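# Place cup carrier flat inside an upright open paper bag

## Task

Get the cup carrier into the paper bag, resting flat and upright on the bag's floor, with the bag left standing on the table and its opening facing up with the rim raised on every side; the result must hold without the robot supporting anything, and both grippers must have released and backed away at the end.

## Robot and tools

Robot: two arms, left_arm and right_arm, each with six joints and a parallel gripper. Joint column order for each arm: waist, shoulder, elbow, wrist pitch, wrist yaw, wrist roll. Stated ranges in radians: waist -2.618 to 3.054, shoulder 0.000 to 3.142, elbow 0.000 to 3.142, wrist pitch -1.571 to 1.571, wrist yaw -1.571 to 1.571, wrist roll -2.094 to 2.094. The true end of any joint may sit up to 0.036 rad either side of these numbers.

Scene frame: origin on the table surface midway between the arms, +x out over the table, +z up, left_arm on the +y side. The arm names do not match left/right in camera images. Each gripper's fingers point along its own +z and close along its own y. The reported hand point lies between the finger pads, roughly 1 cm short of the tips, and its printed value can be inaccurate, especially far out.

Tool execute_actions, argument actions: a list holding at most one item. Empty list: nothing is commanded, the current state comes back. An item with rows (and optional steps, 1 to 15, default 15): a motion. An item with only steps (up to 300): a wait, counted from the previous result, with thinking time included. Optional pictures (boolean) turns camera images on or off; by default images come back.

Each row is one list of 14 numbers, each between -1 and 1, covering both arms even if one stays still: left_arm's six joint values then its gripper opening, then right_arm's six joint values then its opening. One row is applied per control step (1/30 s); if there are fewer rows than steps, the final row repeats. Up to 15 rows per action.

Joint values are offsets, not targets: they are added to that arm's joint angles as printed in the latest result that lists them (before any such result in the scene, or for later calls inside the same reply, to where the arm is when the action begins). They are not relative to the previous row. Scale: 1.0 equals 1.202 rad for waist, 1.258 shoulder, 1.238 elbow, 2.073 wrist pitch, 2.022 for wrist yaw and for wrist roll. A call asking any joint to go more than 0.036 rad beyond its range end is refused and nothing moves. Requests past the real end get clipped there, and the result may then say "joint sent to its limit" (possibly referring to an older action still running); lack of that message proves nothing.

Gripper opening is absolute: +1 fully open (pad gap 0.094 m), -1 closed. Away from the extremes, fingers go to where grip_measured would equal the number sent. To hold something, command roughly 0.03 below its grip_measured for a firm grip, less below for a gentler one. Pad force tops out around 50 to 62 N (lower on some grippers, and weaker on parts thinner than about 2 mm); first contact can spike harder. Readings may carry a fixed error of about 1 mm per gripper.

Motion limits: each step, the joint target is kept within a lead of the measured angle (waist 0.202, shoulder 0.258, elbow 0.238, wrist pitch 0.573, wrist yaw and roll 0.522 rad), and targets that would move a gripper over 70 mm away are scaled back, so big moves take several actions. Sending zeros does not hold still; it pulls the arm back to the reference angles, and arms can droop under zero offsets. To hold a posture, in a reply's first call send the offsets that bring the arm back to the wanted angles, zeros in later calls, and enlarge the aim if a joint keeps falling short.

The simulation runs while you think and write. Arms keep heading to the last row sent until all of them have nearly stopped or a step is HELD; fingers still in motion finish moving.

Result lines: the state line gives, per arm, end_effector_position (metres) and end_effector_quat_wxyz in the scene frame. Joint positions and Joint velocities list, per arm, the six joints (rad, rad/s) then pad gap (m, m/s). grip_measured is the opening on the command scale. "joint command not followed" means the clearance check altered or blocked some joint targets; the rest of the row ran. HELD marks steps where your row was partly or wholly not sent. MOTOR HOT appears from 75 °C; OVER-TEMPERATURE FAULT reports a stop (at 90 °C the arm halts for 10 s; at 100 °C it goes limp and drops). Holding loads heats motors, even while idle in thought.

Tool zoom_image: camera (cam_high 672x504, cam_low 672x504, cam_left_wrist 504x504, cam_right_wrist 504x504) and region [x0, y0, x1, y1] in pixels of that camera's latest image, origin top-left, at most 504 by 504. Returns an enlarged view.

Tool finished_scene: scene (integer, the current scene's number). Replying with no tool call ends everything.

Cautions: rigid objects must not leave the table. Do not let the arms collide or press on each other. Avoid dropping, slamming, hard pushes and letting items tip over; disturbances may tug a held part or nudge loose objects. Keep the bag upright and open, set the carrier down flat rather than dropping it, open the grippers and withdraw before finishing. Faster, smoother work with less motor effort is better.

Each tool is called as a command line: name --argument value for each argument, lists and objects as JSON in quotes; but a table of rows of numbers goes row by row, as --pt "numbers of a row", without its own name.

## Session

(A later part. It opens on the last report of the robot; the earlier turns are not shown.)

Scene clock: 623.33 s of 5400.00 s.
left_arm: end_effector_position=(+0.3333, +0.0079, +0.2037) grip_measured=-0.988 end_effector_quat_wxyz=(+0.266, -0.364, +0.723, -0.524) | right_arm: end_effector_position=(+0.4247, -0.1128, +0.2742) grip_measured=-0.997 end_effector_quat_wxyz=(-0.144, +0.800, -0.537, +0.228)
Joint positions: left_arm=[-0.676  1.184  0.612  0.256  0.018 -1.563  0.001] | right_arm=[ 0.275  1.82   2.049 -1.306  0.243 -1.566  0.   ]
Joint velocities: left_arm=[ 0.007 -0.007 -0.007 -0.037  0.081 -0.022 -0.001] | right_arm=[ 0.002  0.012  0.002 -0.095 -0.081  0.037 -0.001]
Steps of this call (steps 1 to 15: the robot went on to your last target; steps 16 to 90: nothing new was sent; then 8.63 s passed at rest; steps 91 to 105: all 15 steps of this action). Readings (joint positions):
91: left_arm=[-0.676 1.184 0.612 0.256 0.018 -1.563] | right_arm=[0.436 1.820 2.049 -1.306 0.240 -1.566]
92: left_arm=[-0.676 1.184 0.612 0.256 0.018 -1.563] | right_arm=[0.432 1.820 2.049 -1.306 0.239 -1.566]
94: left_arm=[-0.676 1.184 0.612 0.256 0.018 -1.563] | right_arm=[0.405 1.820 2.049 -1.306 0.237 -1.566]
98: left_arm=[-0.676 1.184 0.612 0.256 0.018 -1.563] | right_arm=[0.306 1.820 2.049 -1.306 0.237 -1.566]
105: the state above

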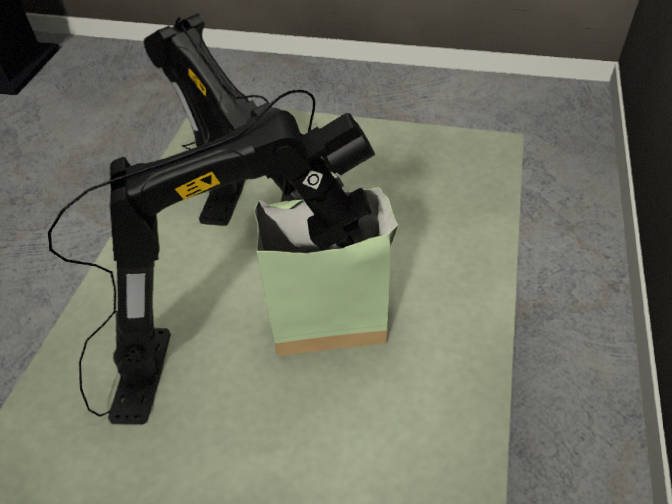

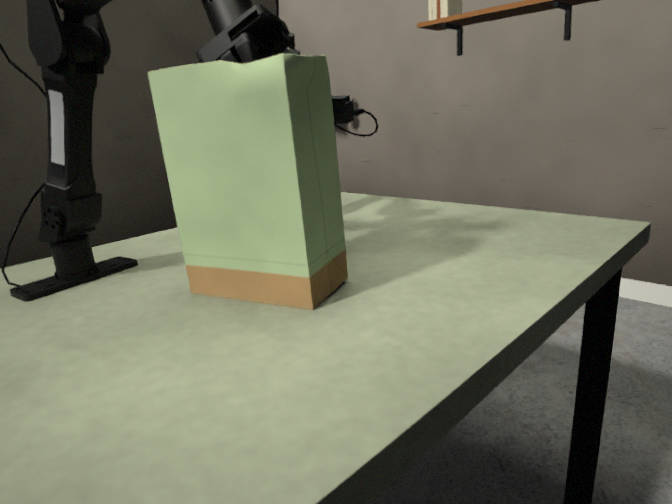

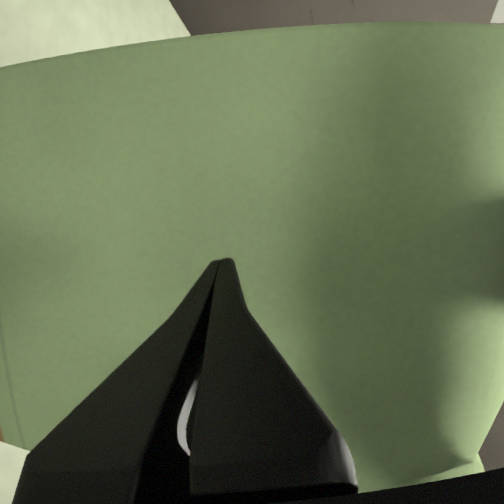

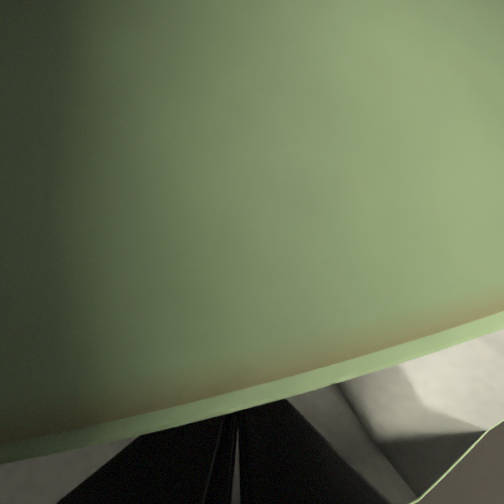

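execute_actions --actions '[{"rows":[[0,0,0,0,0,0,-1,0,0,0.02,0,0,0,-1],[0,0,0,0,0,0,-1,0,0,0.035,0,0,0,-1],[0,0,0,0,0,0,-1,0,0,0.05,0,0,0,-1],[0,0,0,0,0,0,-1,0,0,0.065,0,0,0,-1],[0,0,0,0,0,0,-1,-0.01,0,0.08,0,0,0,-1],[0,0,0,0,0,0,-1,-0.02,0,0.095,0,0,0,-1],[0,0,0,0,0,0,-1,-0.03,0,0.11,0,0,0,-1],[0,0,0,0,0,0,-1,-0.03,0,0.13,0,0,0,-1],[0,0,0,0,0,0,-1,-0.03,0,0.15,0,0,0,-1],[0,0,0,0,0,0,-1,-0.03,-0.02,0.17,0,0,0,-1],[0,0,0,0,0,0,-1,-0.03,-0.04,0.19,0,0,0,-1],[0,0,0,0,0,0,-1,-0.03,-0.07,0.21,0,0,0,-1],[0,0,0,0,0,0,-1,-0.03,-0.1,0.21,0,0,0,-1],[0,0,0,0,0,0,-1,-0.03,-0.14,0.21,0,0,0,-1],[0,0,0,0,0,0,-1,-0.03,-0.18,0.21,0,0,0,-1]]}]' --pictures false

execute_actions --actions '[{"steps":15}]'

zoom_image --camera "cam_high" --region '[240,160,410,280]'

Scene clock: 640.00 s of 5400.00 s.
left_arm: end_effector_position=(+0.3333, +0.0079, +0.2037) grip_measured=-0.988 end_effector_quat_wxyz=(+0.266, -0.364, +0.723, -0.524) | right_arm: end_effector_position=(+0.4248, -0.1261, +0.3768) grip_measured=-0.997 end_effector_quat_wxyz=(-0.256, +0.746, -0.538, +0.297)
Joint positions: left_arm=[-0.676  1.184  0.612  0.256  0.018 -1.563  0.001] | right_arm=[ 0.247  1.744  2.252 -1.301  0.242 -1.566  0.   ]
Joint velocities: left_arm=[-0.002  0.002  0.007 -0.007 -0.007 -0.066 -0.   ] | right_arm=[ 0.002 -0.867 -0.017  0.066 -0.022 -0.022 -0.   ]
Steps of this call (steps 1 to 15: the robot went on to your last target; steps 16 to 90: nothing new was sent; then 13.17 s passed at rest; steps 91 to 105: all 15 steps of this action). Readings (joint positions):
91: left_arm=[-0.676 1.184 0.612 0.256 0.018 -1.563] | right_arm=[0.275 1.820 2.049 -1.306 0.243 -1.566]
92: left_arm=[-0.676 1.184 0.612 0.256 0.018 -1.563] | right_arm=[0.275 1.820 2.051 -1.306 0.243 -1.566]
94: left_arm=[-0.676 1.184 0.612 0.256 0.018 -1.563] | right_arm=[0.275 1.820 2.066 -1.306 0.243 -1.566]
98: left_arm=[-0.676 1.184 0.612 0.256 0.018 -1.563] | right_arm=[0.265 1.820 2.141 -1.306 0.242 -1.566]
105: the state above

Scene clock: 640.50 s of 5400.00 s.
left_arm: end_effector_position=(+0.3333, +0.0079, +0.2037) grip_measured=-0.988 end_effector_quat_wxyz=(+0.266, -0.364, +0.723, -0.524) | right_arm: end_effector_position=(+0.3801, -0.1464, +0.4567) grip_measured=-0.997 end_effector_quat_wxyz=(-0.341, +0.701, -0.523, +0.345)
Joint positions: left_arm=[-0.676  1.184  0.612  0.256  0.018 -1.563  0.001] | right_arm=[ 0.247  1.585  2.308 -1.3    0.242 -1.566  0.   ]
Joint velocities: left_arm=[-0.002 -0.012 -0.027  0.022 -0.051  0.007 -0.001] | right_arm=[-0.017  0.022 -0.017 -0.022  0.007 -0.037 -0.   ]
Steps of this call (steps 1 to 15: the robot went on to your last target). Readings (joint positions):
1: left_arm=[-0.676 1.184 0.612 0.256 0.018 -1.563] | right_arm=[0.247 1.712 2.253 -1.301 0.242 -1.566]
2: left_arm=[-0.676 1.184 0.612 0.256 0.018 -1.563] | right_arm=[0.247 1.680 2.259 -1.301 0.242 -1.566]
4: left_arm=[-0.676 1.184 0.612 0.256 0.018 -1.563] | right_arm=[0.247 1.625 2.280 -1.301 0.242 -1.566]
8: left_arm=[-0.676 1.184 0.612 0.256 0.018 -1.563] | right_arm=[0.247 1.570 2.307 -1.300 0.242 -1.566]
15: the state above

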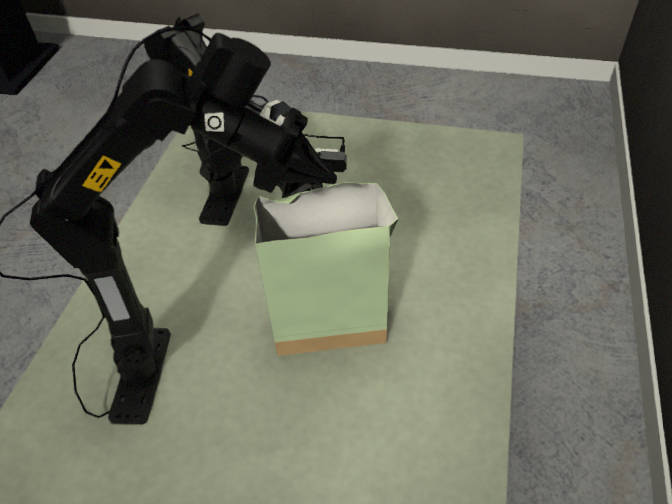

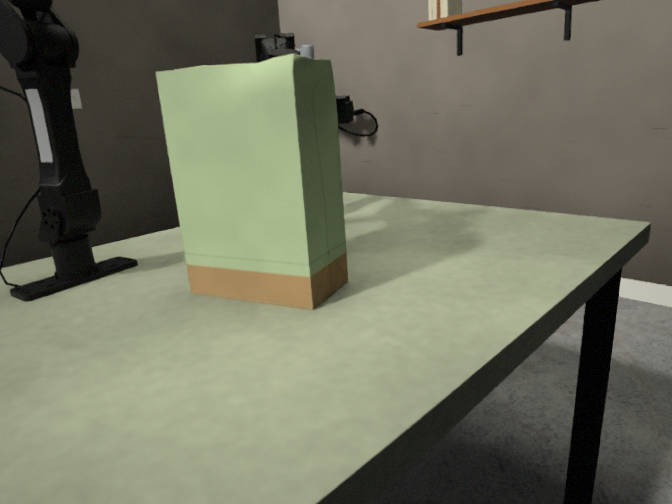

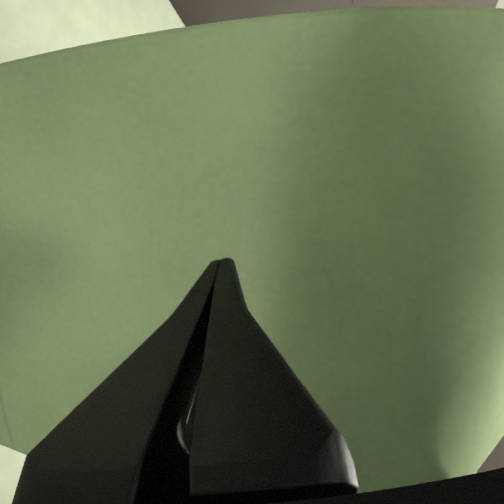

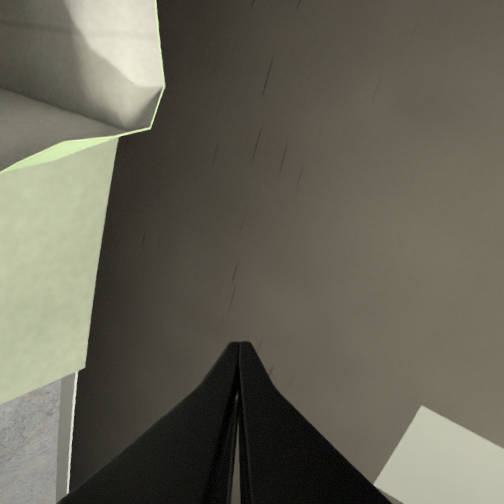

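Region (240, 160, 410, 280) of cam_high's 672x504 image, scaled by 2.965, with more detail than that image has; it fills the top 356 rows of this view, and the rest is white.

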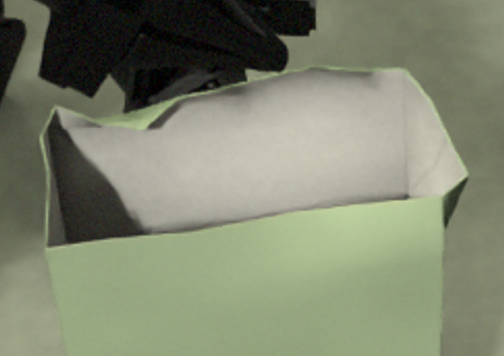

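execute_actions --actions '[{"rows":[[0,0,0,0,0,0,-1,-0.07,0,0,-0.075,-0.367,0,-1],[0,0,0,0,0,0,-1,-0.07,0,0,-0.075,-0.367,0,-1],[0,0,0,0,0,0,-1,-0.07,0,0,-0.075,-0.367,0,-1],[0,0,0,0,0,0,-1,-0.07,0,-0.04,-0.075,-0.367,0,-1],[0,0,0,0,0,0,-1,-0.07,0,-0.08,-0.075,-0.367,0,-1],[0,0,0,0,0,0,-1,-0.07,0,-0.12,-0.075,-0.367,0,-1],[0,0,0,0,0,0,-1,-0.07,0,-0.16,-0.075,-0.367,0,-1],[0,0,0,0,0,0,-1,-0.07,0,-0.2,-0.075,-0.367,0,-1],[0,0,0,0,0,0,-1,-0.07,0,-0.24,-0.075,-0.367,0,-1]]}]' --pictures false

execute_actions --actions '[{"steps":15}]'

Scene clock: 655.37 s of 5400.00 s.
left_arm: end_effector_position=(+0.3333, +0.0079, +0.2037) grip_measured=-0.988 end_effector_quat_wxyz=(+0.266, -0.364, +0.723, -0.524) | right_arm: end_effector_position=(+0.3258, -0.0686, +0.3352) grip_measured=-0.997 end_effector_quat_wxyz=(-0.335, +0.803, -0.492, -0.028)
Joint positions: left_arm=[-0.676  1.184  0.612  0.256  0.018 -1.563  0.001] | right_arm=[ 0.171  1.606  2.007 -1.434 -0.448 -1.566  0.   ]
Joint velocities: left_arm=[ 0.012 -0.012  0.007 -0.037  0.022 -0.022 -0.   ] | right_arm=[-0.002 -0.012 -0.012 -0.066 -0.168  0.037  0.   ]
Steps of this call (steps 1 to 15: the robot went on to your last target; steps 16 to 90: nothing new was sent; then 11.37 s passed at rest; steps 91 to 105: all 15 steps of this action). Readings (joint positions):
91: left_arm=[-0.676 1.184 0.612 0.256 0.018 -1.563] | right_arm=[0.231 1.586 2.308 -1.311 0.165 -1.566]
92: left_arm=[-0.676 1.184 0.612 0.256 0.018 -1.563] | right_arm=[0.208 1.586 2.308 -1.334 0.064 -1.566]
94: left_arm=[-0.676 1.184 0.612 0.256 0.018 -1.563] | right_arm=[0.175 1.586 2.301 -1.370 -0.119 -1.566]
98: left_arm=[-0.676 1.184 0.612 0.256 0.018 -1.563] | right_arm=[0.171 1.575 2.173 -1.392 -0.341 -1.566]
105: the state above

Scene clock: 655.87 s of 5400.00 s.
left_arm: end_effector_position=(+0.3333, +0.0079, +0.2037) grip_measured=-0.988 end_effector_quat_wxyz=(+0.266, -0.364, +0.723, -0.524) | right_arm: end_effector_position=(+0.3222, -0.0645, +0.3383) grip_measured=-0.997 end_effector_quat_wxyz=(-0.344, +0.802, -0.486, -0.040)
Joint positions: left_arm=[-0.676  1.184  0.612  0.256  0.018 -1.563  0.001] | right_arm=[ 0.171  1.603  2.007 -1.434 -0.48  -1.566  0.   ]
Joint velocities: left_arm=[-0.002 -0.012 -0.007 -0.037 -0.007  0.007 -0.   ] | right_arm=[-0.012 -0.007 -0.012 -0.066 -0.022 -0.007 -0.   ]
Steps of this call (steps 1 to 15: the robot went on to your last target). Readings (joint positions):
1: left_arm=[-0.676 1.184 0.612 0.256 0.018 -1.563] | right_arm=[0.171 1.606 2.007 -1.434 -0.455 -1.566]
2: left_arm=[-0.676 1.184 0.612 0.256 0.018 -1.563] | right_arm=[0.171 1.604 2.007 -1.434 -0.461 -1.566]
4: left_arm=[-0.676 1.184 0.612 0.256 0.018 -1.563] | right_arm=[0.171 1.603 2.007 -1.434 -0.469 -1.566]
8: left_arm=[-0.676 1.184 0.612 0.256 0.018 -1.563] | right_arm=[0.171 1.603 2.007 -1.434 -0.476 -1.566]
15: the state above

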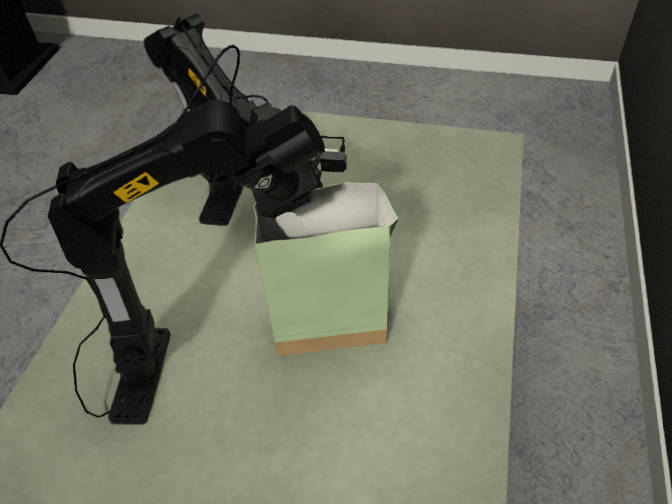

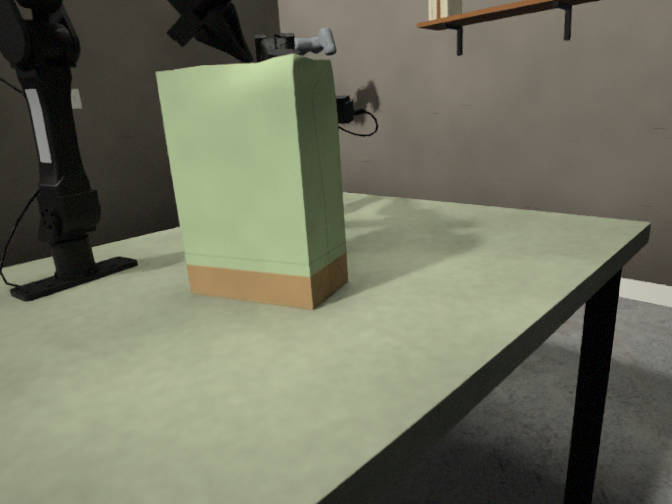

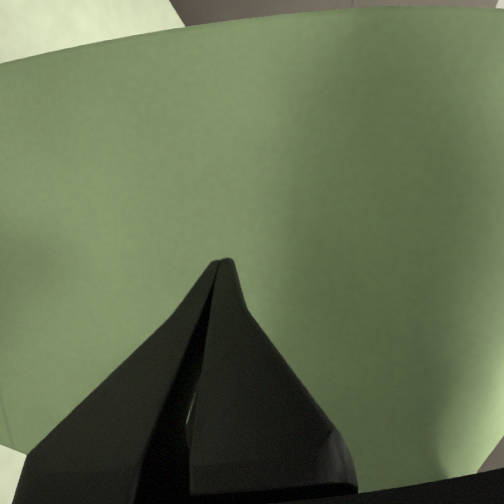

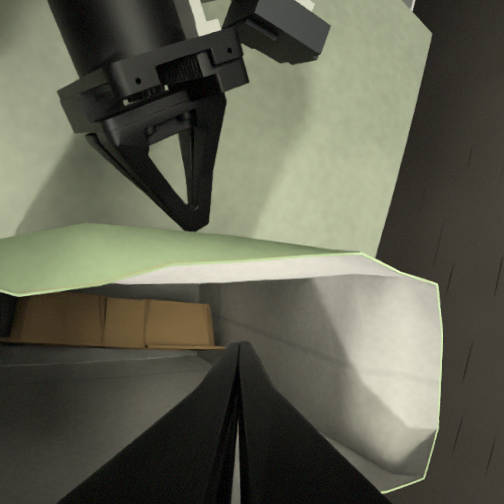

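execute_actions --actions '[]'

Scene clock: 680.70 s of 5400.00 s.
left_arm: end_effector_position=(+0.3333, +0.0079, +0.2037) grip_measured=-0.988 end_effector_quat_wxyz=(+0.266, -0.364, +0.723, -0.524) | right_arm: end_effector_position=(+0.3221, -0.0644, +0.3384) grip_measured=-0.997 end_effector_quat_wxyz=(-0.344, +0.802, -0.486, -0.040)
Joint positions: left_arm=[-0.676  1.184  0.612  0.256  0.018 -1.563  0.001] | right_arm=[ 0.171  1.603  2.007 -1.434 -0.481 -1.566  0.   ]
Joint velocities: left_arm=[ 0.002  0.037  0.002 -0.007 -0.007  0.007 -0.001] | right_arm=[ 0.012 -0.017 -0.002  0.022 -0.037  0.007  0.   ]
Steps of this call (steps 1 to 15: the robot went on to your last target; steps 16 to 90: nothing new was sent; then 21.83 s passed at rest). Readings (joint positions):
1: left_arm=[-0.676 1.184 0.612 0.256 0.018 -1.563] | right_arm=[0.171 1.603 2.007 -1.434 -0.481 -1.566]
2: left_arm=[-0.676 1.184 0.612 0.256 0.018 -1.563] | right_arm=[0.171 1.603 2.007 -1.434 -0.481 -1.566]
4: left_arm=[-0.676 1.184 0.612 0.256 0.018 -1.563] | right_arm=[0.171 1.603 2.007 -1.434 -0.481 -1.566]
8: left_arm=[-0.676 1.184 0.612 0.256 0.018 -1.563] | right_arm=[0.171 1.603 2.007 -1.434 -0.481 -1.566]
90: the state above
All arms were judged still, so your last target was given up. Only a new action makes them travel on or press farther. Fingers that are still opening or closing keep moving.

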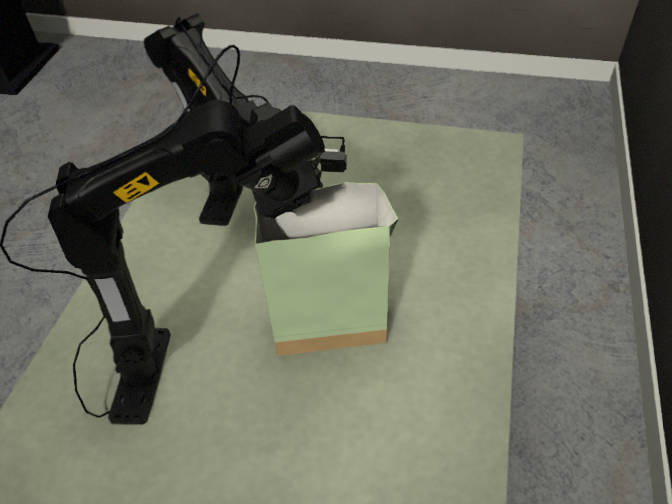

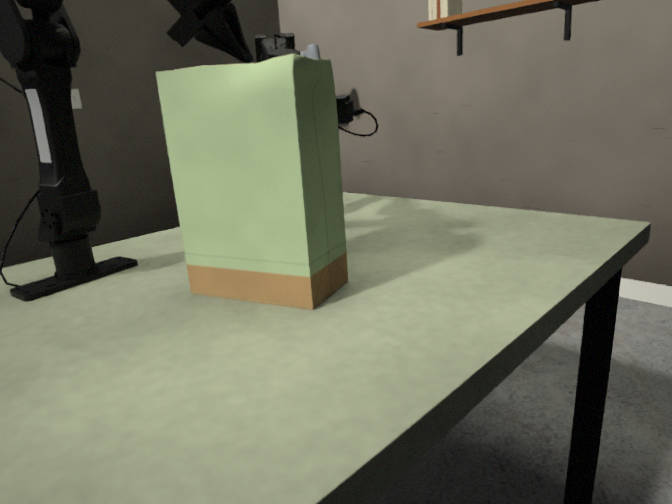

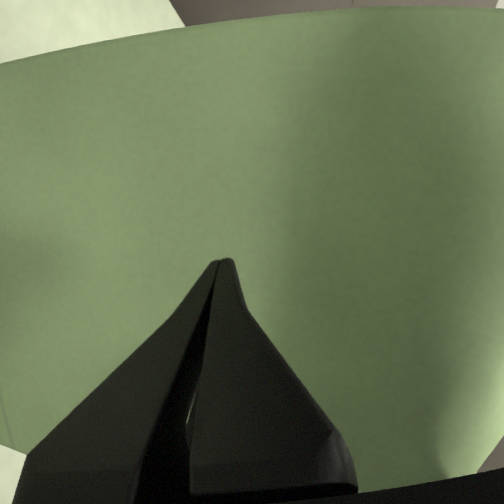

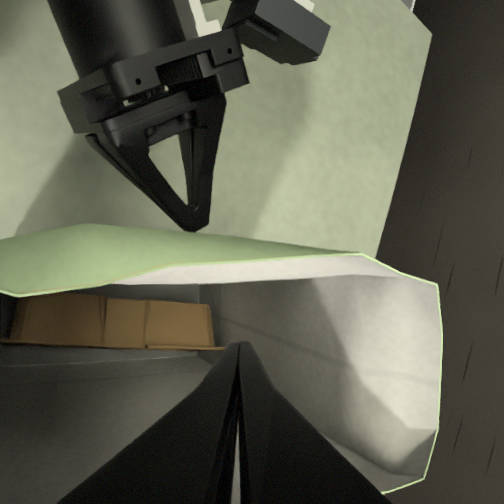

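execute_actions --actions '[{"rows":[[0,0,0,0,0,0,-1,-0.06,0,0,-0.03,0,0,-1],[0,0,0,0,0,0,-1,-0.06,0,0,-0.03,0,0,-1],[0,0,0,0,0,0,-1,-0.06,0,0,-0.03,0,0,-1],[0,0,0,0,0,0,-1,-0.06,0,0,-0.03,0,0,-1],[0,0,0,0,0,0,-1,-0.06,0,0,-0.03,0,0,-1],[0,0,0,0,0,0,-1,-0.06,0,0,-0.03,0,0,-1],[0,0,0,0,0,0,-1,-0.06,0,-0.04,-0.03,0,0,-1],[0,0,0,0,0,0,-1,-0.06,0,-0.08,-0.03,0,0,-1],[0,0,0,0,0,0,-1,-0.06,0,-0.12,-0.03,0,0,-1],[0,0,0,0,0,0,-1,-0.06,0,-0.15,-0.03,0,0,-1]]}]' --pictures false

execute_actions --actions '[{"steps":20}]'

Scene clock: 693.37 s of 5400.00 s.
left_arm: end_effector_position=(+0.3333, +0.0079, +0.2037) grip_measured=-0.988 end_effector_quat_wxyz=(+0.266, -0.364, +0.723, -0.524) | right_arm: end_effector_position=(+0.3149, -0.0918, +0.2739) grip_measured=-0.997 end_effector_quat_wxyz=(-0.257, +0.788, -0.550, -0.098)
Joint positions: left_arm=[-0.676  1.184  0.612  0.256  0.018 -1.563  0.001] | right_arm=[ 0.103  1.614  1.824 -1.478 -0.475 -1.566  0.   ]
Joint velocities: left_arm=[-0.012 -0.022 -0.002  0.007  0.022  0.022 -0.001] | right_arm=[ 0.007  0.027 -0.046  0.022  0.066 -0.081 -0.001]
Steps of this call (steps 1 to 90: nothing new was sent; then 9.17 s passed at rest; steps 91 to 105: all 15 steps of this action). Readings (joint positions):
91: left_arm=[-0.676 1.184 0.612 0.256 0.018 -1.563] | right_arm=[0.163 1.603 2.007 -1.438 -0.484 -1.566]
92: left_arm=[-0.676 1.184 0.612 0.256 0.018 -1.563] | right_arm=[0.147 1.603 2.007 -1.446 -0.484 -1.566]
94: left_arm=[-0.676 1.184 0.612 0.256 0.018 -1.563] | right_arm=[0.115 1.603 2.007 -1.455 -0.480 -1.566]
98: left_arm=[-0.676 1.184 0.612 0.256 0.018 -1.563] | right_arm=[0.103 1.601 1.988 -1.462 -0.477 -1.566]
105: the state above

Scene clock: 694.03 s of 5400.00 s.
left_arm: end_effector_position=(+0.3333, +0.0079, +0.2037) grip_measured=-0.988 end_effector_quat_wxyz=(+0.266, -0.364, +0.723, -0.524) | right_arm: end_effector_position=(+0.3148, -0.0918, +0.2738) grip_measured=-0.997 end_effector_quat_wxyz=(-0.257, +0.788, -0.550, -0.099)
Joint positions: left_arm=[-0.676  1.184  0.612  0.256  0.018 -1.563  0.001] | right_arm=[ 0.103  1.614  1.824 -1.478 -0.475 -1.566  0.   ]
Joint velocities: left_arm=[-0.017  0.007  0.017 -0.037  0.095 -0.037 -0.   ] | right_arm=[ 0.017 -0.007  0.002  0.007 -0.037 -0.037 -0.   ]
Steps of this call (steps 1 to 15: the robot went on to your last target; steps 16 to 20: nothing new was sent). Readings (joint positions):
1: left_arm=[-0.676 1.184 0.612 0.256 0.018 -1.563] | right_arm=[0.103 1.614 1.824 -1.478 -0.475 -1.566]
2: left_arm=[-0.676 1.184 0.612 0.256 0.018 -1.563] | right_arm=[0.103 1.614 1.824 -1.478 -0.475 -1.566]
4: left_arm=[-0.676 1.184 0.612 0.256 0.018 -1.563] | right_arm=[0.103 1.614 1.824 -1.478 -0.475 -1.566]
8: left_arm=[-0.676 1.184 0.612 0.256 0.018 -1.563] | right_arm=[0.103 1.614 1.824 -1.478 -0.475 -1.566]
20: the state above
All arms were judged still, so your last target was given up. Only a new action makes them travel on or press farther. Fingers that are still opening or closing keep moving.

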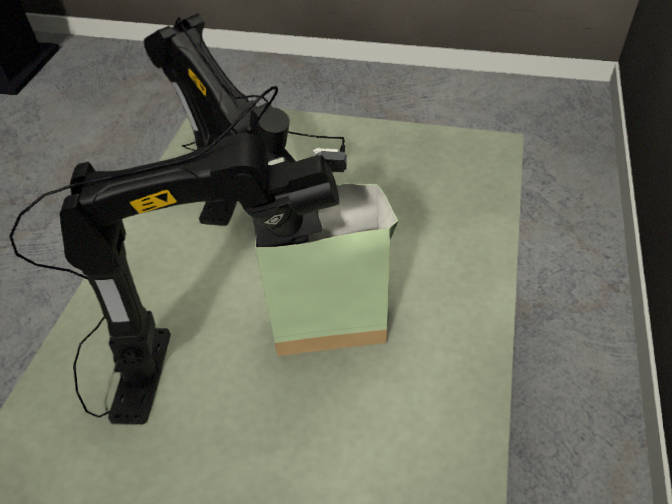

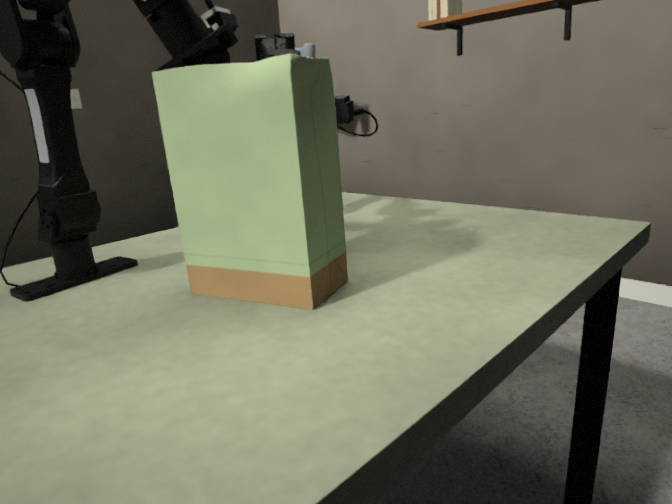

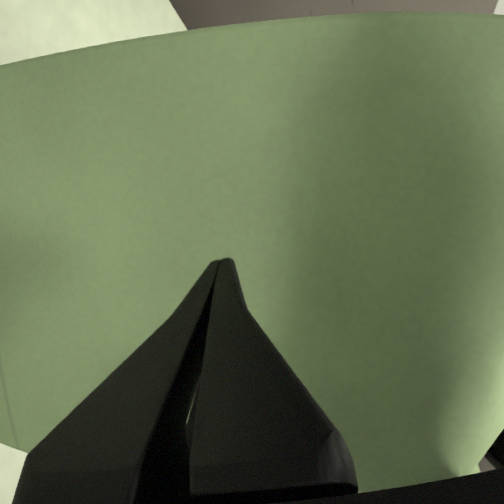

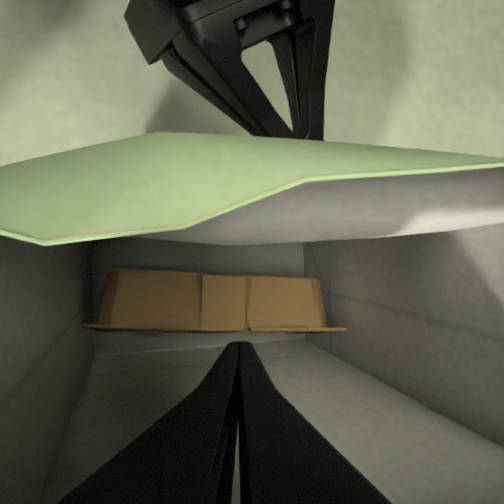

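zoom_image --camera "cam_right_wrist" --region '[60,200,380,400]'

Region (60, 200, 380, 400) of cam_right_wrist's 504x504 image, scaled by 1.575, with more detail than that image has; it fills the top 315 rows of this view, and the rest is white.

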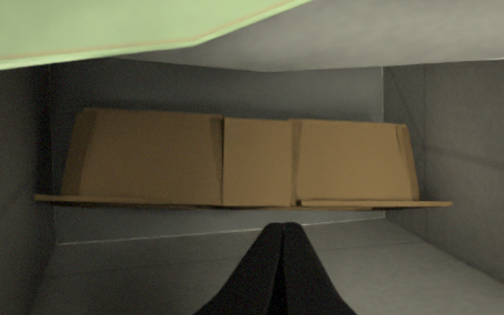

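execute_actions --actions '[{"rows":[[0,0,0,0,0,0,-1,0,0,0.05,0,0,0,-1],[0,0,0,0,0,0,-1,0,0,0.1,0,0,0,-1],[0,0,0,0,0,0,-1,0,0,0.15,0,0,0,-1],[0,-0.05,-0.04,0,0,0,-1,0,0,0.2,0,0,0,-1],[0,-0.1,-0.08,0,0,0,-1,0,0,0.25,0,0,0,-1],[0,-0.15,-0.12,0,0,0,-1,0,-0.03,0.3,0,0,0,-1]]}]' --pictures false

execute_actions --actions '[{"steps":15}]' --pictures false

execute_actions --actions '[{"rows":[[0,0,0,0,0,0,-1,-0.1,0,0,0,0,0,-1],[0,0,0,0,0,0,-1,-0.2,0,0,0,0,0,-1],[0,0,0,0,0,0,-1,-0.3,0,0,0,0,0,-1],[0,0,0,0,0,0,-1,-0.4,0,0,0,0,0,-1],[0,0,0,0,0,0,-1,-0.5,0,0,0,0,0,-1]]}]' --pictures false

execute_actions --actions '[{"steps":20}]'

Scene clock: 759.93 s of 5400.00 s.
left_arm: end_effector_position=(+0.3033, +0.0292, +0.1953) grip_measured=-0.988 end_effector_quat_wxyz=(+0.270, -0.361, +0.717, -0.532) | right_arm: end_effector_position=(+0.3235, -0.0905, +0.4044) grip_measured=-0.997 end_effector_quat_wxyz=(-0.409, +0.775, -0.480, +0.036)
Joint positions: left_arm=[-0.676  1.011  0.467  0.252  0.018 -1.563  0.001] | right_arm=[ 0.103  1.563  2.188 -1.461 -0.467 -1.566  0.   ]
Joint velocities: left_arm=[-0.007 -0.002 -0.007 -0.037 -0.037  0.051 -0.   ] | right_arm=[ 0.017  0.071 -0.012  0.022 -0.007  0.007  0.   ]
Steps of this call (steps 1 to 90: nothing new was sent; then 62.40 s passed at rest; steps 91 to 105: all 15 steps of this action). Readings (joint positions):
91: left_arm=[-0.676 1.184 0.612 0.256 0.018 -1.563] | right_arm=[0.103 1.614 1.828 -1.479 -0.474 -1.566]
92: left_arm=[-0.676 1.184 0.612 0.256 0.018 -1.563] | right_arm=[0.103 1.617 1.846 -1.482 -0.472 -1.566]
94: left_arm=[-0.676 1.180 0.607 0.259 0.018 -1.563] | right_arm=[0.103 1.630 1.930 -1.486 -0.468 -1.566]
98: left_arm=[-0.676 1.041 0.489 0.256 0.018 -1.563] | right_arm=[0.103 1.617 2.135 -1.466 -0.467 -1.566]
105: the state above

Scene clock: 760.43 s of 5400.00 s.
left_arm: end_effector_position=(+0.3033, +0.0292, +0.1953) grip_measured=-0.988 end_effector_quat_wxyz=(+0.270, -0.361, +0.717, -0.532) | right_arm: end_effector_position=(+0.3247, -0.0902, +0.4030) grip_measured=-0.997 end_effector_quat_wxyz=(-0.408, +0.775, -0.481, +0.035)
Joint positions: left_arm=[-0.676  1.011  0.467  0.252  0.018 -1.563  0.001] | right_arm=[ 0.103  1.567  2.188 -1.461 -0.467 -1.566  0.   ]
Joint velocities: left_arm=[-0.022 -0.017 -0.012  0.007  0.051  0.051 -0.001] | right_arm=[-0.002 -0.002 -0.002  0.007 -0.051  0.007 -0.001]
Steps of this call (steps 1 to 15: the robot went on to your last target). Readings (joint positions):
1: left_arm=[-0.676 1.011 0.467 0.252 0.018 -1.563] | right_arm=[0.103 1.566 2.188 -1.461 -0.467 -1.566]
2: left_arm=[-0.676 1.011 0.467 0.252 0.018 -1.563] | right_arm=[0.103 1.567 2.188 -1.461 -0.467 -1.566]
4: left_arm=[-0.676 1.011 0.467 0.252 0.018 -1.563] | right_arm=[0.103 1.567 2.188 -1.461 -0.467 -1.566]
8: left_arm=[-0.676 1.011 0.467 0.252 0.018 -1.563] | right_arm=[0.103 1.567 2.188 -1.461 -0.467 -1.566]
15: the state above
All arms were judged still, so your last target was given up. Only a new action makes them travel on or press farther. Fingers that are still opening or closing keep moving.

Scene clock: 760.93 s of 5400.00 s.
left_arm: end_effector_position=(+0.3033, +0.0292, +0.1953) grip_measured=-0.988 end_effector_quat_wxyz=(+0.270, -0.361, +0.717, -0.532) | right_arm: end_effector_position=(+0.3705, -0.2951, +0.4027) grip_measured=-0.997 end_effector_quat_wxyz=(+0.375, -0.595, +0.693, -0.162)
Joint positions: left_arm=[-0.676  1.011  0.467  0.252  0.018 -1.563  0.001] | right_arm=[-0.503  1.569  2.188 -1.455 -0.451 -1.566  0.   ]
Joint velocities: left_arm=[-0.002  0.002  0.007  0.051 -0.007 -0.037  0.   ] | right_arm=[ 0.012  0.002 -0.017 -0.022  0.037 -0.037  0.   ]
Steps of this call (steps 1 to 15: all 15 steps of this action). Readings (joint positions):
1: left_arm=[-0.676 1.011 0.467 0.252 0.018 -1.563] | right_arm=[0.088 1.567 2.188 -1.461 -0.474 -1.566]
2: left_arm=[-0.676 1.011 0.467 0.252 0.018 -1.563] | right_arm=[0.044 1.567 2.188 -1.461 -0.481 -1.566]
4: left_arm=[-0.676 1.011 0.467 0.252 0.018 -1.563] | right_arm=[-0.096 1.567 2.188 -1.460 -0.479 -1.566]
8: left_arm=[-0.676 1.011 0.467 0.252 0.018 -1.563] | right_arm=[-0.390 1.569 2.188 -1.456 -0.469 -1.566]
15: the state above

Scene clock: 761.60 s of 5400.00 s.
left_arm: end_effector_position=(+0.3033, +0.0292, +0.1953) grip_measured=-0.988 end_effector_quat_wxyz=(+0.270, -0.361, +0.717, -0.532) | right_arm: end_effector_position=(+0.3705, -0.2951, +0.4027) grip_measured=-0.997 end_effector_quat_wxyz=(+0.375, -0.595, +0.693, -0.162)
Joint positions: left_arm=[-0.676  1.011  0.467  0.252  0.018 -1.563  0.001] | right_arm=[-0.503  1.569  2.188 -1.455 -0.452 -1.566  0.   ]
Joint velocities: left_arm=[ 0.012  0.002 -0.007 -0.081 -0.007  0.007 -0.002] | right_arm=[-0.007 -0.012 -0.012 -0.037  0.022 -0.081 -0.001]
Steps of this call (steps 1 to 15: the robot went on to your last target; steps 16 to 20: nothing new was sent). Readings (joint positions):
1: left_arm=[-0.676 1.011 0.467 0.252 0.018 -1.563] | right_arm=[-0.503 1.569 2.188 -1.455 -0.452 -1.566]
2: left_arm=[-0.676 1.011 0.467 0.252 0.018 -1.563] | right_arm=[-0.503 1.569 2.188 -1.455 -0.452 -1.566]
4: left_arm=[-0.676 1.011 0.467 0.252 0.018 -1.563] | right_arm=[-0.503 1.569 2.188 -1.455 -0.452 -1.566]
8: left_arm=[-0.676 1.011 0.467 0.252 0.018 -1.563] | right_arm=[-0.503 1.569 2.188 -1.455 -0.452 -1.566]
20: the state above
All arms were judged still, so your last target was given up. Only a new action makes them travel on or press farther. Fingers that are still opening or closing keep moving.

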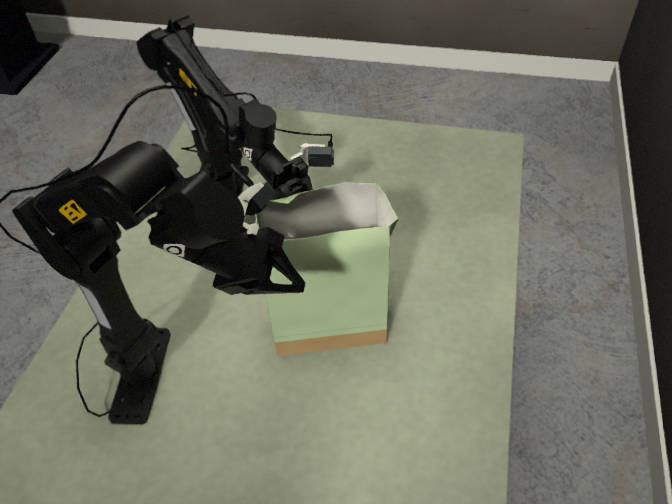

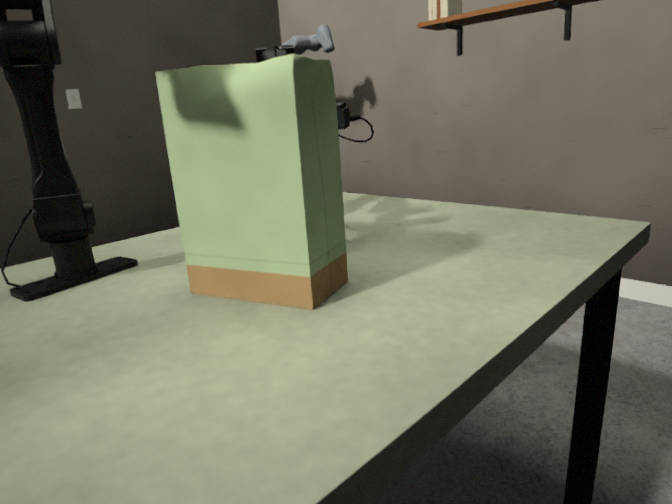

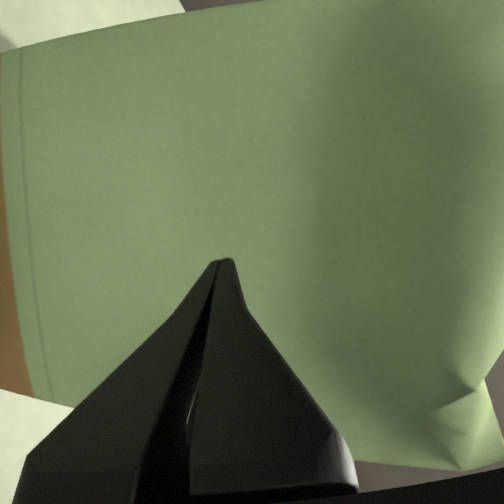

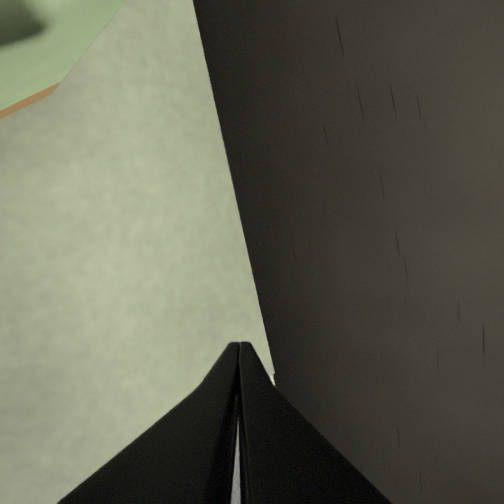

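execute_actions --actions '[{"rows":[[0,0.12,0.04,-0.03,0,0,-1,0,0,-0.1,0.1,-0.04,0.2,-1],[0,0.24,0.08,-0.06,0,0,-1,0,0,-0.2,0.15,-0.08,0.4,-1],[0,0.36,0.13,-0.09,0,0,-1,0,0,-0.3,0.2,-0.12,0.6,-1],[0,0.44,0.18,-0.11,0,0,-1,0,0.06,-0.5,0.3,-0.17,0.8,-1],[0,0.47,0.18,-0.11,0,0,-1,0,0.115,-0.7,0.417,-0.17,1,-1]]}]' --pictures false

execute_actions --actions '[{"steps":25}]' --pictures false

execute_actions --actions '[{"rows":[[0,0,0,0,0,0,-1,0,0,-0.17,0,0,0.55,-1]]}]' --pictures false

execute_actions --actions '[{"steps":15}]'

Scene clock: 784.30 s of 5400.00 s.
left_arm: end_effector_position=(+0.3165, +0.0198, +0.0174) grip_measured=-0.988 end_effector_quat_wxyz=(+0.139, -0.430, +0.846, -0.284) | right_arm: end_effector_position=(+0.4469, -0.2761, +0.1550) grip_measured=-0.997 end_effector_quat_wxyz=(+0.317, -0.081, +0.907, +0.265)
Joint positions: left_arm=[-0.676  1.631  0.674  0.028  0.018 -1.563  0.001] | right_arm=[-0.503  1.743  1.328 -0.686 -0.739 -0.317  0.   ]
Joint velocities: left_arm=[-0.002 -0.066 -0.012  0.022 -0.051 -0.051 -0.001] | right_arm=[ 0.017  0.383 -0.979 -0.022 -0.081  2.777  0.   ]
Steps of this call (steps 1 to 90: nothing new was sent; then 19.20 s passed at rest; steps 91 to 105: all 15 steps of this action). Readings (joint positions):
91: left_arm=[-0.676 1.027 0.472 0.250 0.018 -1.563] | right_arm=[-0.503 1.564 2.167 -1.427 -0.462 -1.505]
92: left_arm=[-0.676 1.079 0.494 0.241 0.018 -1.563] | right_arm=[-0.503 1.551 2.115 -1.367 -0.488 -1.410]
94: left_arm=[-0.676 1.248 0.583 0.186 0.018 -1.563] | right_arm=[-0.503 1.540 1.985 -1.241 -0.563 -1.235]
98: left_arm=[-0.676 1.562 0.684 0.132 0.018 -1.563] | right_arm=[-0.503 1.629 1.798 -0.970 -0.655 -0.984]
105: the state above

Scene clock: 785.13 s of 5400.00 s.
left_arm: end_effector_position=(+0.3168, +0.0195, +0.0189) grip_measured=-0.988 end_effector_quat_wxyz=(+0.139, -0.430, +0.845, -0.285) | right_arm: end_effector_position=(+0.4518, -0.2723, +0.1583) grip_measured=-0.997 end_effector_quat_wxyz=(+0.217, +0.244, +0.865, +0.381)
Joint positions: left_arm=[-0.676  1.627  0.674  0.028  0.018 -1.563  0.001] | right_arm=[-0.503  1.733  1.292 -0.604 -0.779  0.447  0.   ]
Joint velocities: left_arm=[ 0.007  0.002 -0.017  0.007 -0.051  0.022  0.001] | right_arm=[ 0.012  0.007  0.007  0.066 -0.051 -0.022  0.001]
Steps of this call (steps 1 to 25: the robot went on to your last target). Readings (joint positions):
1: left_arm=[-0.676 1.629 0.674 0.028 0.018 -1.563] | right_arm=[-0.503 1.753 1.304 -0.685 -0.741 -0.217]
2: left_arm=[-0.676 1.627 0.674 0.028 0.018 -1.563] | right_arm=[-0.503 1.757 1.293 -0.683 -0.744 -0.117]
4: left_arm=[-0.676 1.627 0.674 0.028 0.018 -1.563] | right_arm=[-0.503 1.752 1.292 -0.663 -0.753 0.074]
8: left_arm=[-0.676 1.627 0.674 0.028 0.018 -1.563] | right_arm=[-0.503 1.734 1.292 -0.625 -0.769 0.297]
25: the state above

Scene clock: 785.63 s of 5400.00 s.
left_arm: end_effector_position=(+0.3168, +0.0195, +0.0189) grip_measured=-0.988 end_effector_quat_wxyz=(+0.139, -0.430, +0.845, -0.285) | right_arm: end_effector_position=(+0.3969, -0.2546, +0.0831) grip_measured=-0.997 end_effector_quat_wxyz=(-0.092, +0.685, +0.611, +0.385)
Joint positions: left_arm=[-0.676  1.627  0.674  0.028  0.018 -1.563  0.001] | right_arm=[-0.503  1.745  1.072 -0.608 -0.774  1.48   0.   ]
Joint velocities: left_arm=[ 0.027  0.002 -0.017  0.007  0.007 -0.007  0.001] | right_arm=[ 0.002  0.002  0.012 -0.037  0.022  0.491  0.   ]
Steps of this call (steps 1 to 15: all 15 steps of this action). Readings (joint positions):
1: left_arm=[-0.676 1.627 0.674 0.028 0.018 -1.563] | right_arm=[-0.503 1.730 1.268 -0.583 -0.780 0.521]
2: left_arm=[-0.676 1.627 0.674 0.028 0.018 -1.563] | right_arm=[-0.503 1.720 1.225 -0.567 -0.780 0.619]
4: left_arm=[-0.676 1.627 0.674 0.028 0.018 -1.563] | right_arm=[-0.503 1.722 1.138 -0.574 -0.780 0.817]
8: left_arm=[-0.676 1.627 0.674 0.028 0.018 -1.563] | right_arm=[-0.503 1.745 1.072 -0.610 -0.774 1.204]
15: the state above

Scene clock: 786.13 s of 5400.00 s.
left_arm: end_effector_position=(+0.3168, +0.0195, +0.0189) grip_measured=-0.988 end_effector_quat_wxyz=(+0.139, -0.430, +0.845, -0.285) | right_arm: end_effector_position=(+0.3969, -0.2546, +0.0831) grip_measured=-0.997 end_effector_quat_wxyz=(-0.106, +0.706, +0.587, +0.382)
Joint positions: left_arm=[-0.676  1.627  0.674  0.028  0.018 -1.563  0.001] | right_arm=[-0.503  1.745  1.072 -0.608 -0.774  1.549  0.   ]
Joint velocities: left_arm=[-0.012  0.007  0.022 -0.007 -0.007  0.007 -0.   ] | right_arm=[ 0.022 -0.007 -0.012 -0.037  0.007 -0.051 -0.001]
Steps of this call (steps 1 to 15: the robot went on to your last target). Readings (joint positions):
1: left_arm=[-0.676 1.627 0.674 0.028 0.018 -1.563] | right_arm=[-0.503 1.745 1.072 -0.608 -0.774 1.494]
2: left_arm=[-0.676 1.627 0.674 0.028 0.018 -1.563] | right_arm=[-0.503 1.745 1.072 -0.608 -0.774 1.506]
4: left_arm=[-0.676 1.627 0.674 0.028 0.018 -1.563] | right_arm=[-0.503 1.745 1.072 -0.608 -0.774 1.522]
8: left_arm=[-0.676 1.627 0.674 0.028 0.018 -1.563] | right_arm=[-0.503 1.745 1.072 -0.608 -0.774 1.540]
15: the state above

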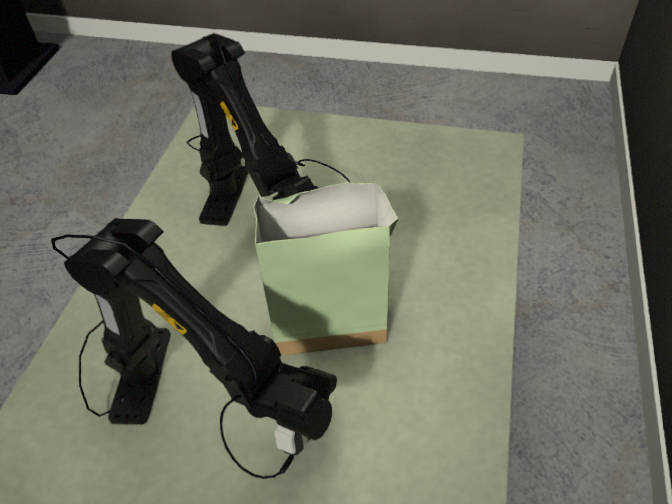

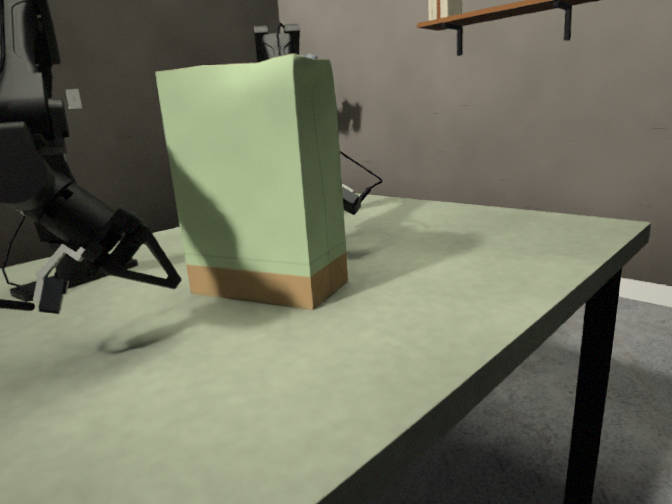

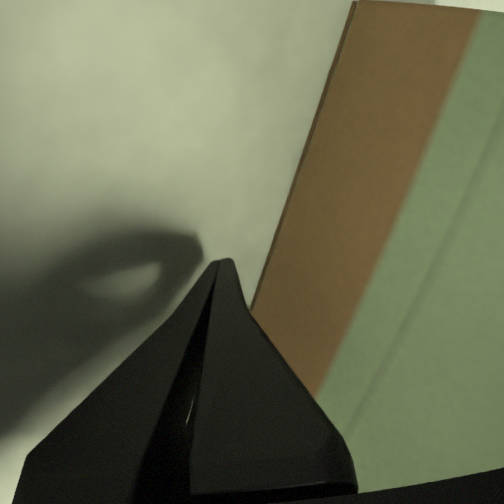

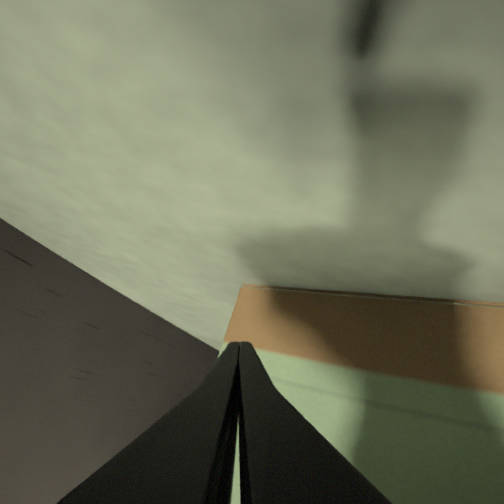

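execute_actions --actions '[{"rows":[[-0.02,0.01,0,0.02,0,0,-1,0.05,0,0,0,0,0,-1],[-0.04,0.02,0,0.04,0,0,-1,0.1,0,0,0,0,0,-1],[-0.05,0.03,0,0.05,0,0,-1,0.15,0,0,0,0,0,-1],[-0.065,0.04,0,0.05,0,0,-1,0.2,0,0.02,0,0,0,-1],[-0.065,0.04,0,0.05,0,0,-1,0.24,0,0.02,0,0,0,-1]]}]' --pictures false

execute_actions --actions '[{"steps":15}]'

Scene clock: 793.60 s of 5400.00 s.
left_arm: end_effector_position=(+0.3078, -0.0120, +0.0148) grip_measured=-0.988 end_effector_quat_wxyz=(+0.134, -0.393, +0.856, -0.308) | right_arm: end_effector_position=(+0.3791, -0.1456, +0.0835) grip_measured=-0.997 end_effector_quat_wxyz=(-0.161, +0.611, +0.685, +0.364)
Joint positions: left_arm=[-0.753  1.675  0.674  0.116  0.024 -1.563  0.001] | right_arm=[-0.206  1.745  1.072 -0.604 -0.775  1.551  0.   ]
Joint velocities: left_arm=[-0.007 -0.002 -0.007  0.081 -0.037 -0.007 -0.   ] | right_arm=[-0.002  0.022 -0.022  0.037 -0.037  0.007 -0.   ]
Steps of this call (steps 1 to 15: the robot went on to your last target; steps 16 to 90: nothing new was sent; then 3.97 s passed at rest; steps 91 to 105: all 15 steps of this action). Readings (joint positions):
91: left_arm=[-0.678 1.627 0.674 0.031 0.018 -1.563] | right_arm=[-0.498 1.745 1.072 -0.608 -0.771 1.551]
92: left_arm=[-0.684 1.630 0.674 0.040 0.017 -1.563] | right_arm=[-0.481 1.745 1.072 -0.608 -0.767 1.551]
94: left_arm=[-0.712 1.645 0.674 0.073 0.017 -1.563] | right_arm=[-0.399 1.745 1.072 -0.607 -0.759 1.551]
98: left_arm=[-0.753 1.673 0.674 0.101 0.023 -1.563] | right_arm=[-0.206 1.745 1.072 -0.604 -0.772 1.551]
105: the state above

Scene clock: 794.10 s of 5400.00 s.
left_arm: end_effector_position=(+0.3083, -0.0125, +0.0154) grip_measured=-0.988 end_effector_quat_wxyz=(+0.135, -0.393, +0.855, -0.310) | right_arm: end_effector_position=(+0.3791, -0.1456, +0.0835) grip_measured=-0.997 end_effector_quat_wxyz=(-0.161, +0.611, +0.685, +0.364)
Joint positions: left_arm=[-0.753  1.675  0.674  0.12   0.024 -1.563  0.001] | right_arm=[-0.206  1.745  1.072 -0.604 -0.775  1.551  0.   ]
Joint velocities: left_arm=[ 0.007  0.002 -0.012 -0.007 -0.022  0.007  0.   ] | right_arm=[-0.012 -0.007 -0.012  0.022  0.022 -0.037 -0.002]
Steps of this call (steps 1 to 15: the robot went on to your last target). Readings (joint positions):
1: left_arm=[-0.753 1.675 0.674 0.117 0.024 -1.563] | right_arm=[-0.206 1.745 1.072 -0.604 -0.775 1.551]
2: left_arm=[-0.753 1.675 0.674 0.118 0.024 -1.563] | right_arm=[-0.206 1.745 1.072 -0.604 -0.775 1.551]
4: left_arm=[-0.753 1.675 0.674 0.119 0.024 -1.563] | right_arm=[-0.206 1.745 1.072 -0.604 -0.775 1.551]
8: left_arm=[-0.753 1.675 0.674 0.120 0.024 -1.563] | right_arm=[-0.206 1.745 1.072 -0.604 -0.775 1.551]
15: the state above
All arms were judged still, so your last target was given up. Only a new action makes them travel on or press farther. Fingers that are still opening or closing keep moving.

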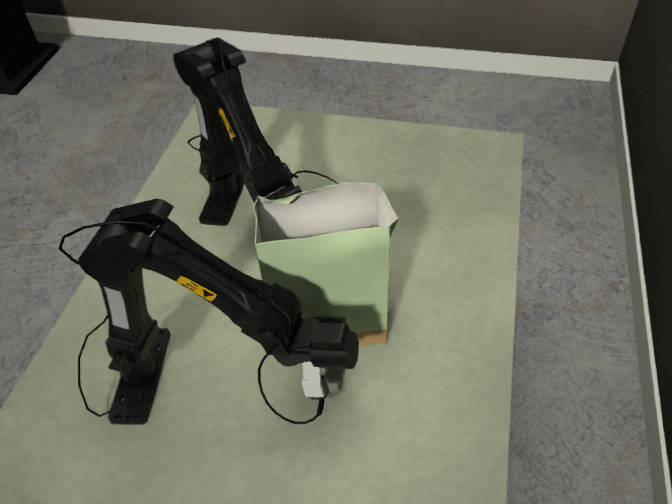

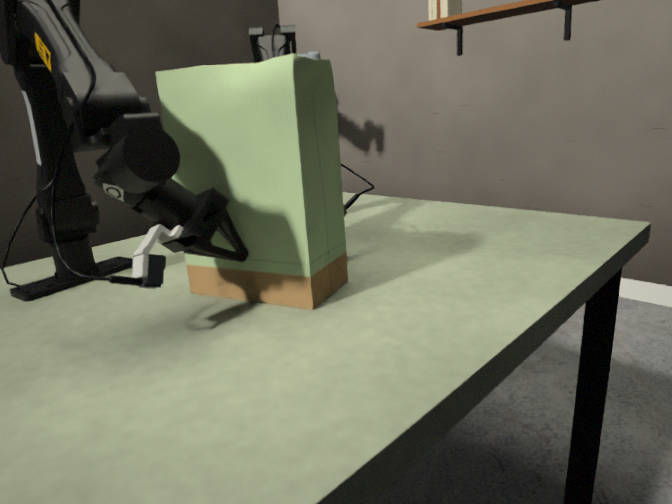

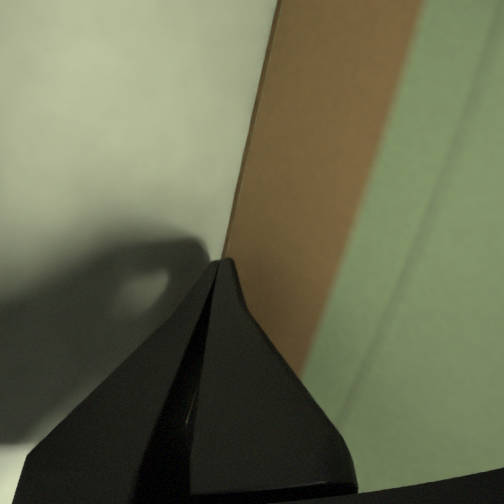

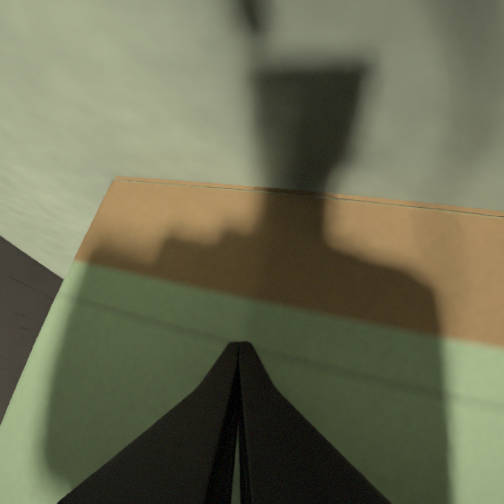

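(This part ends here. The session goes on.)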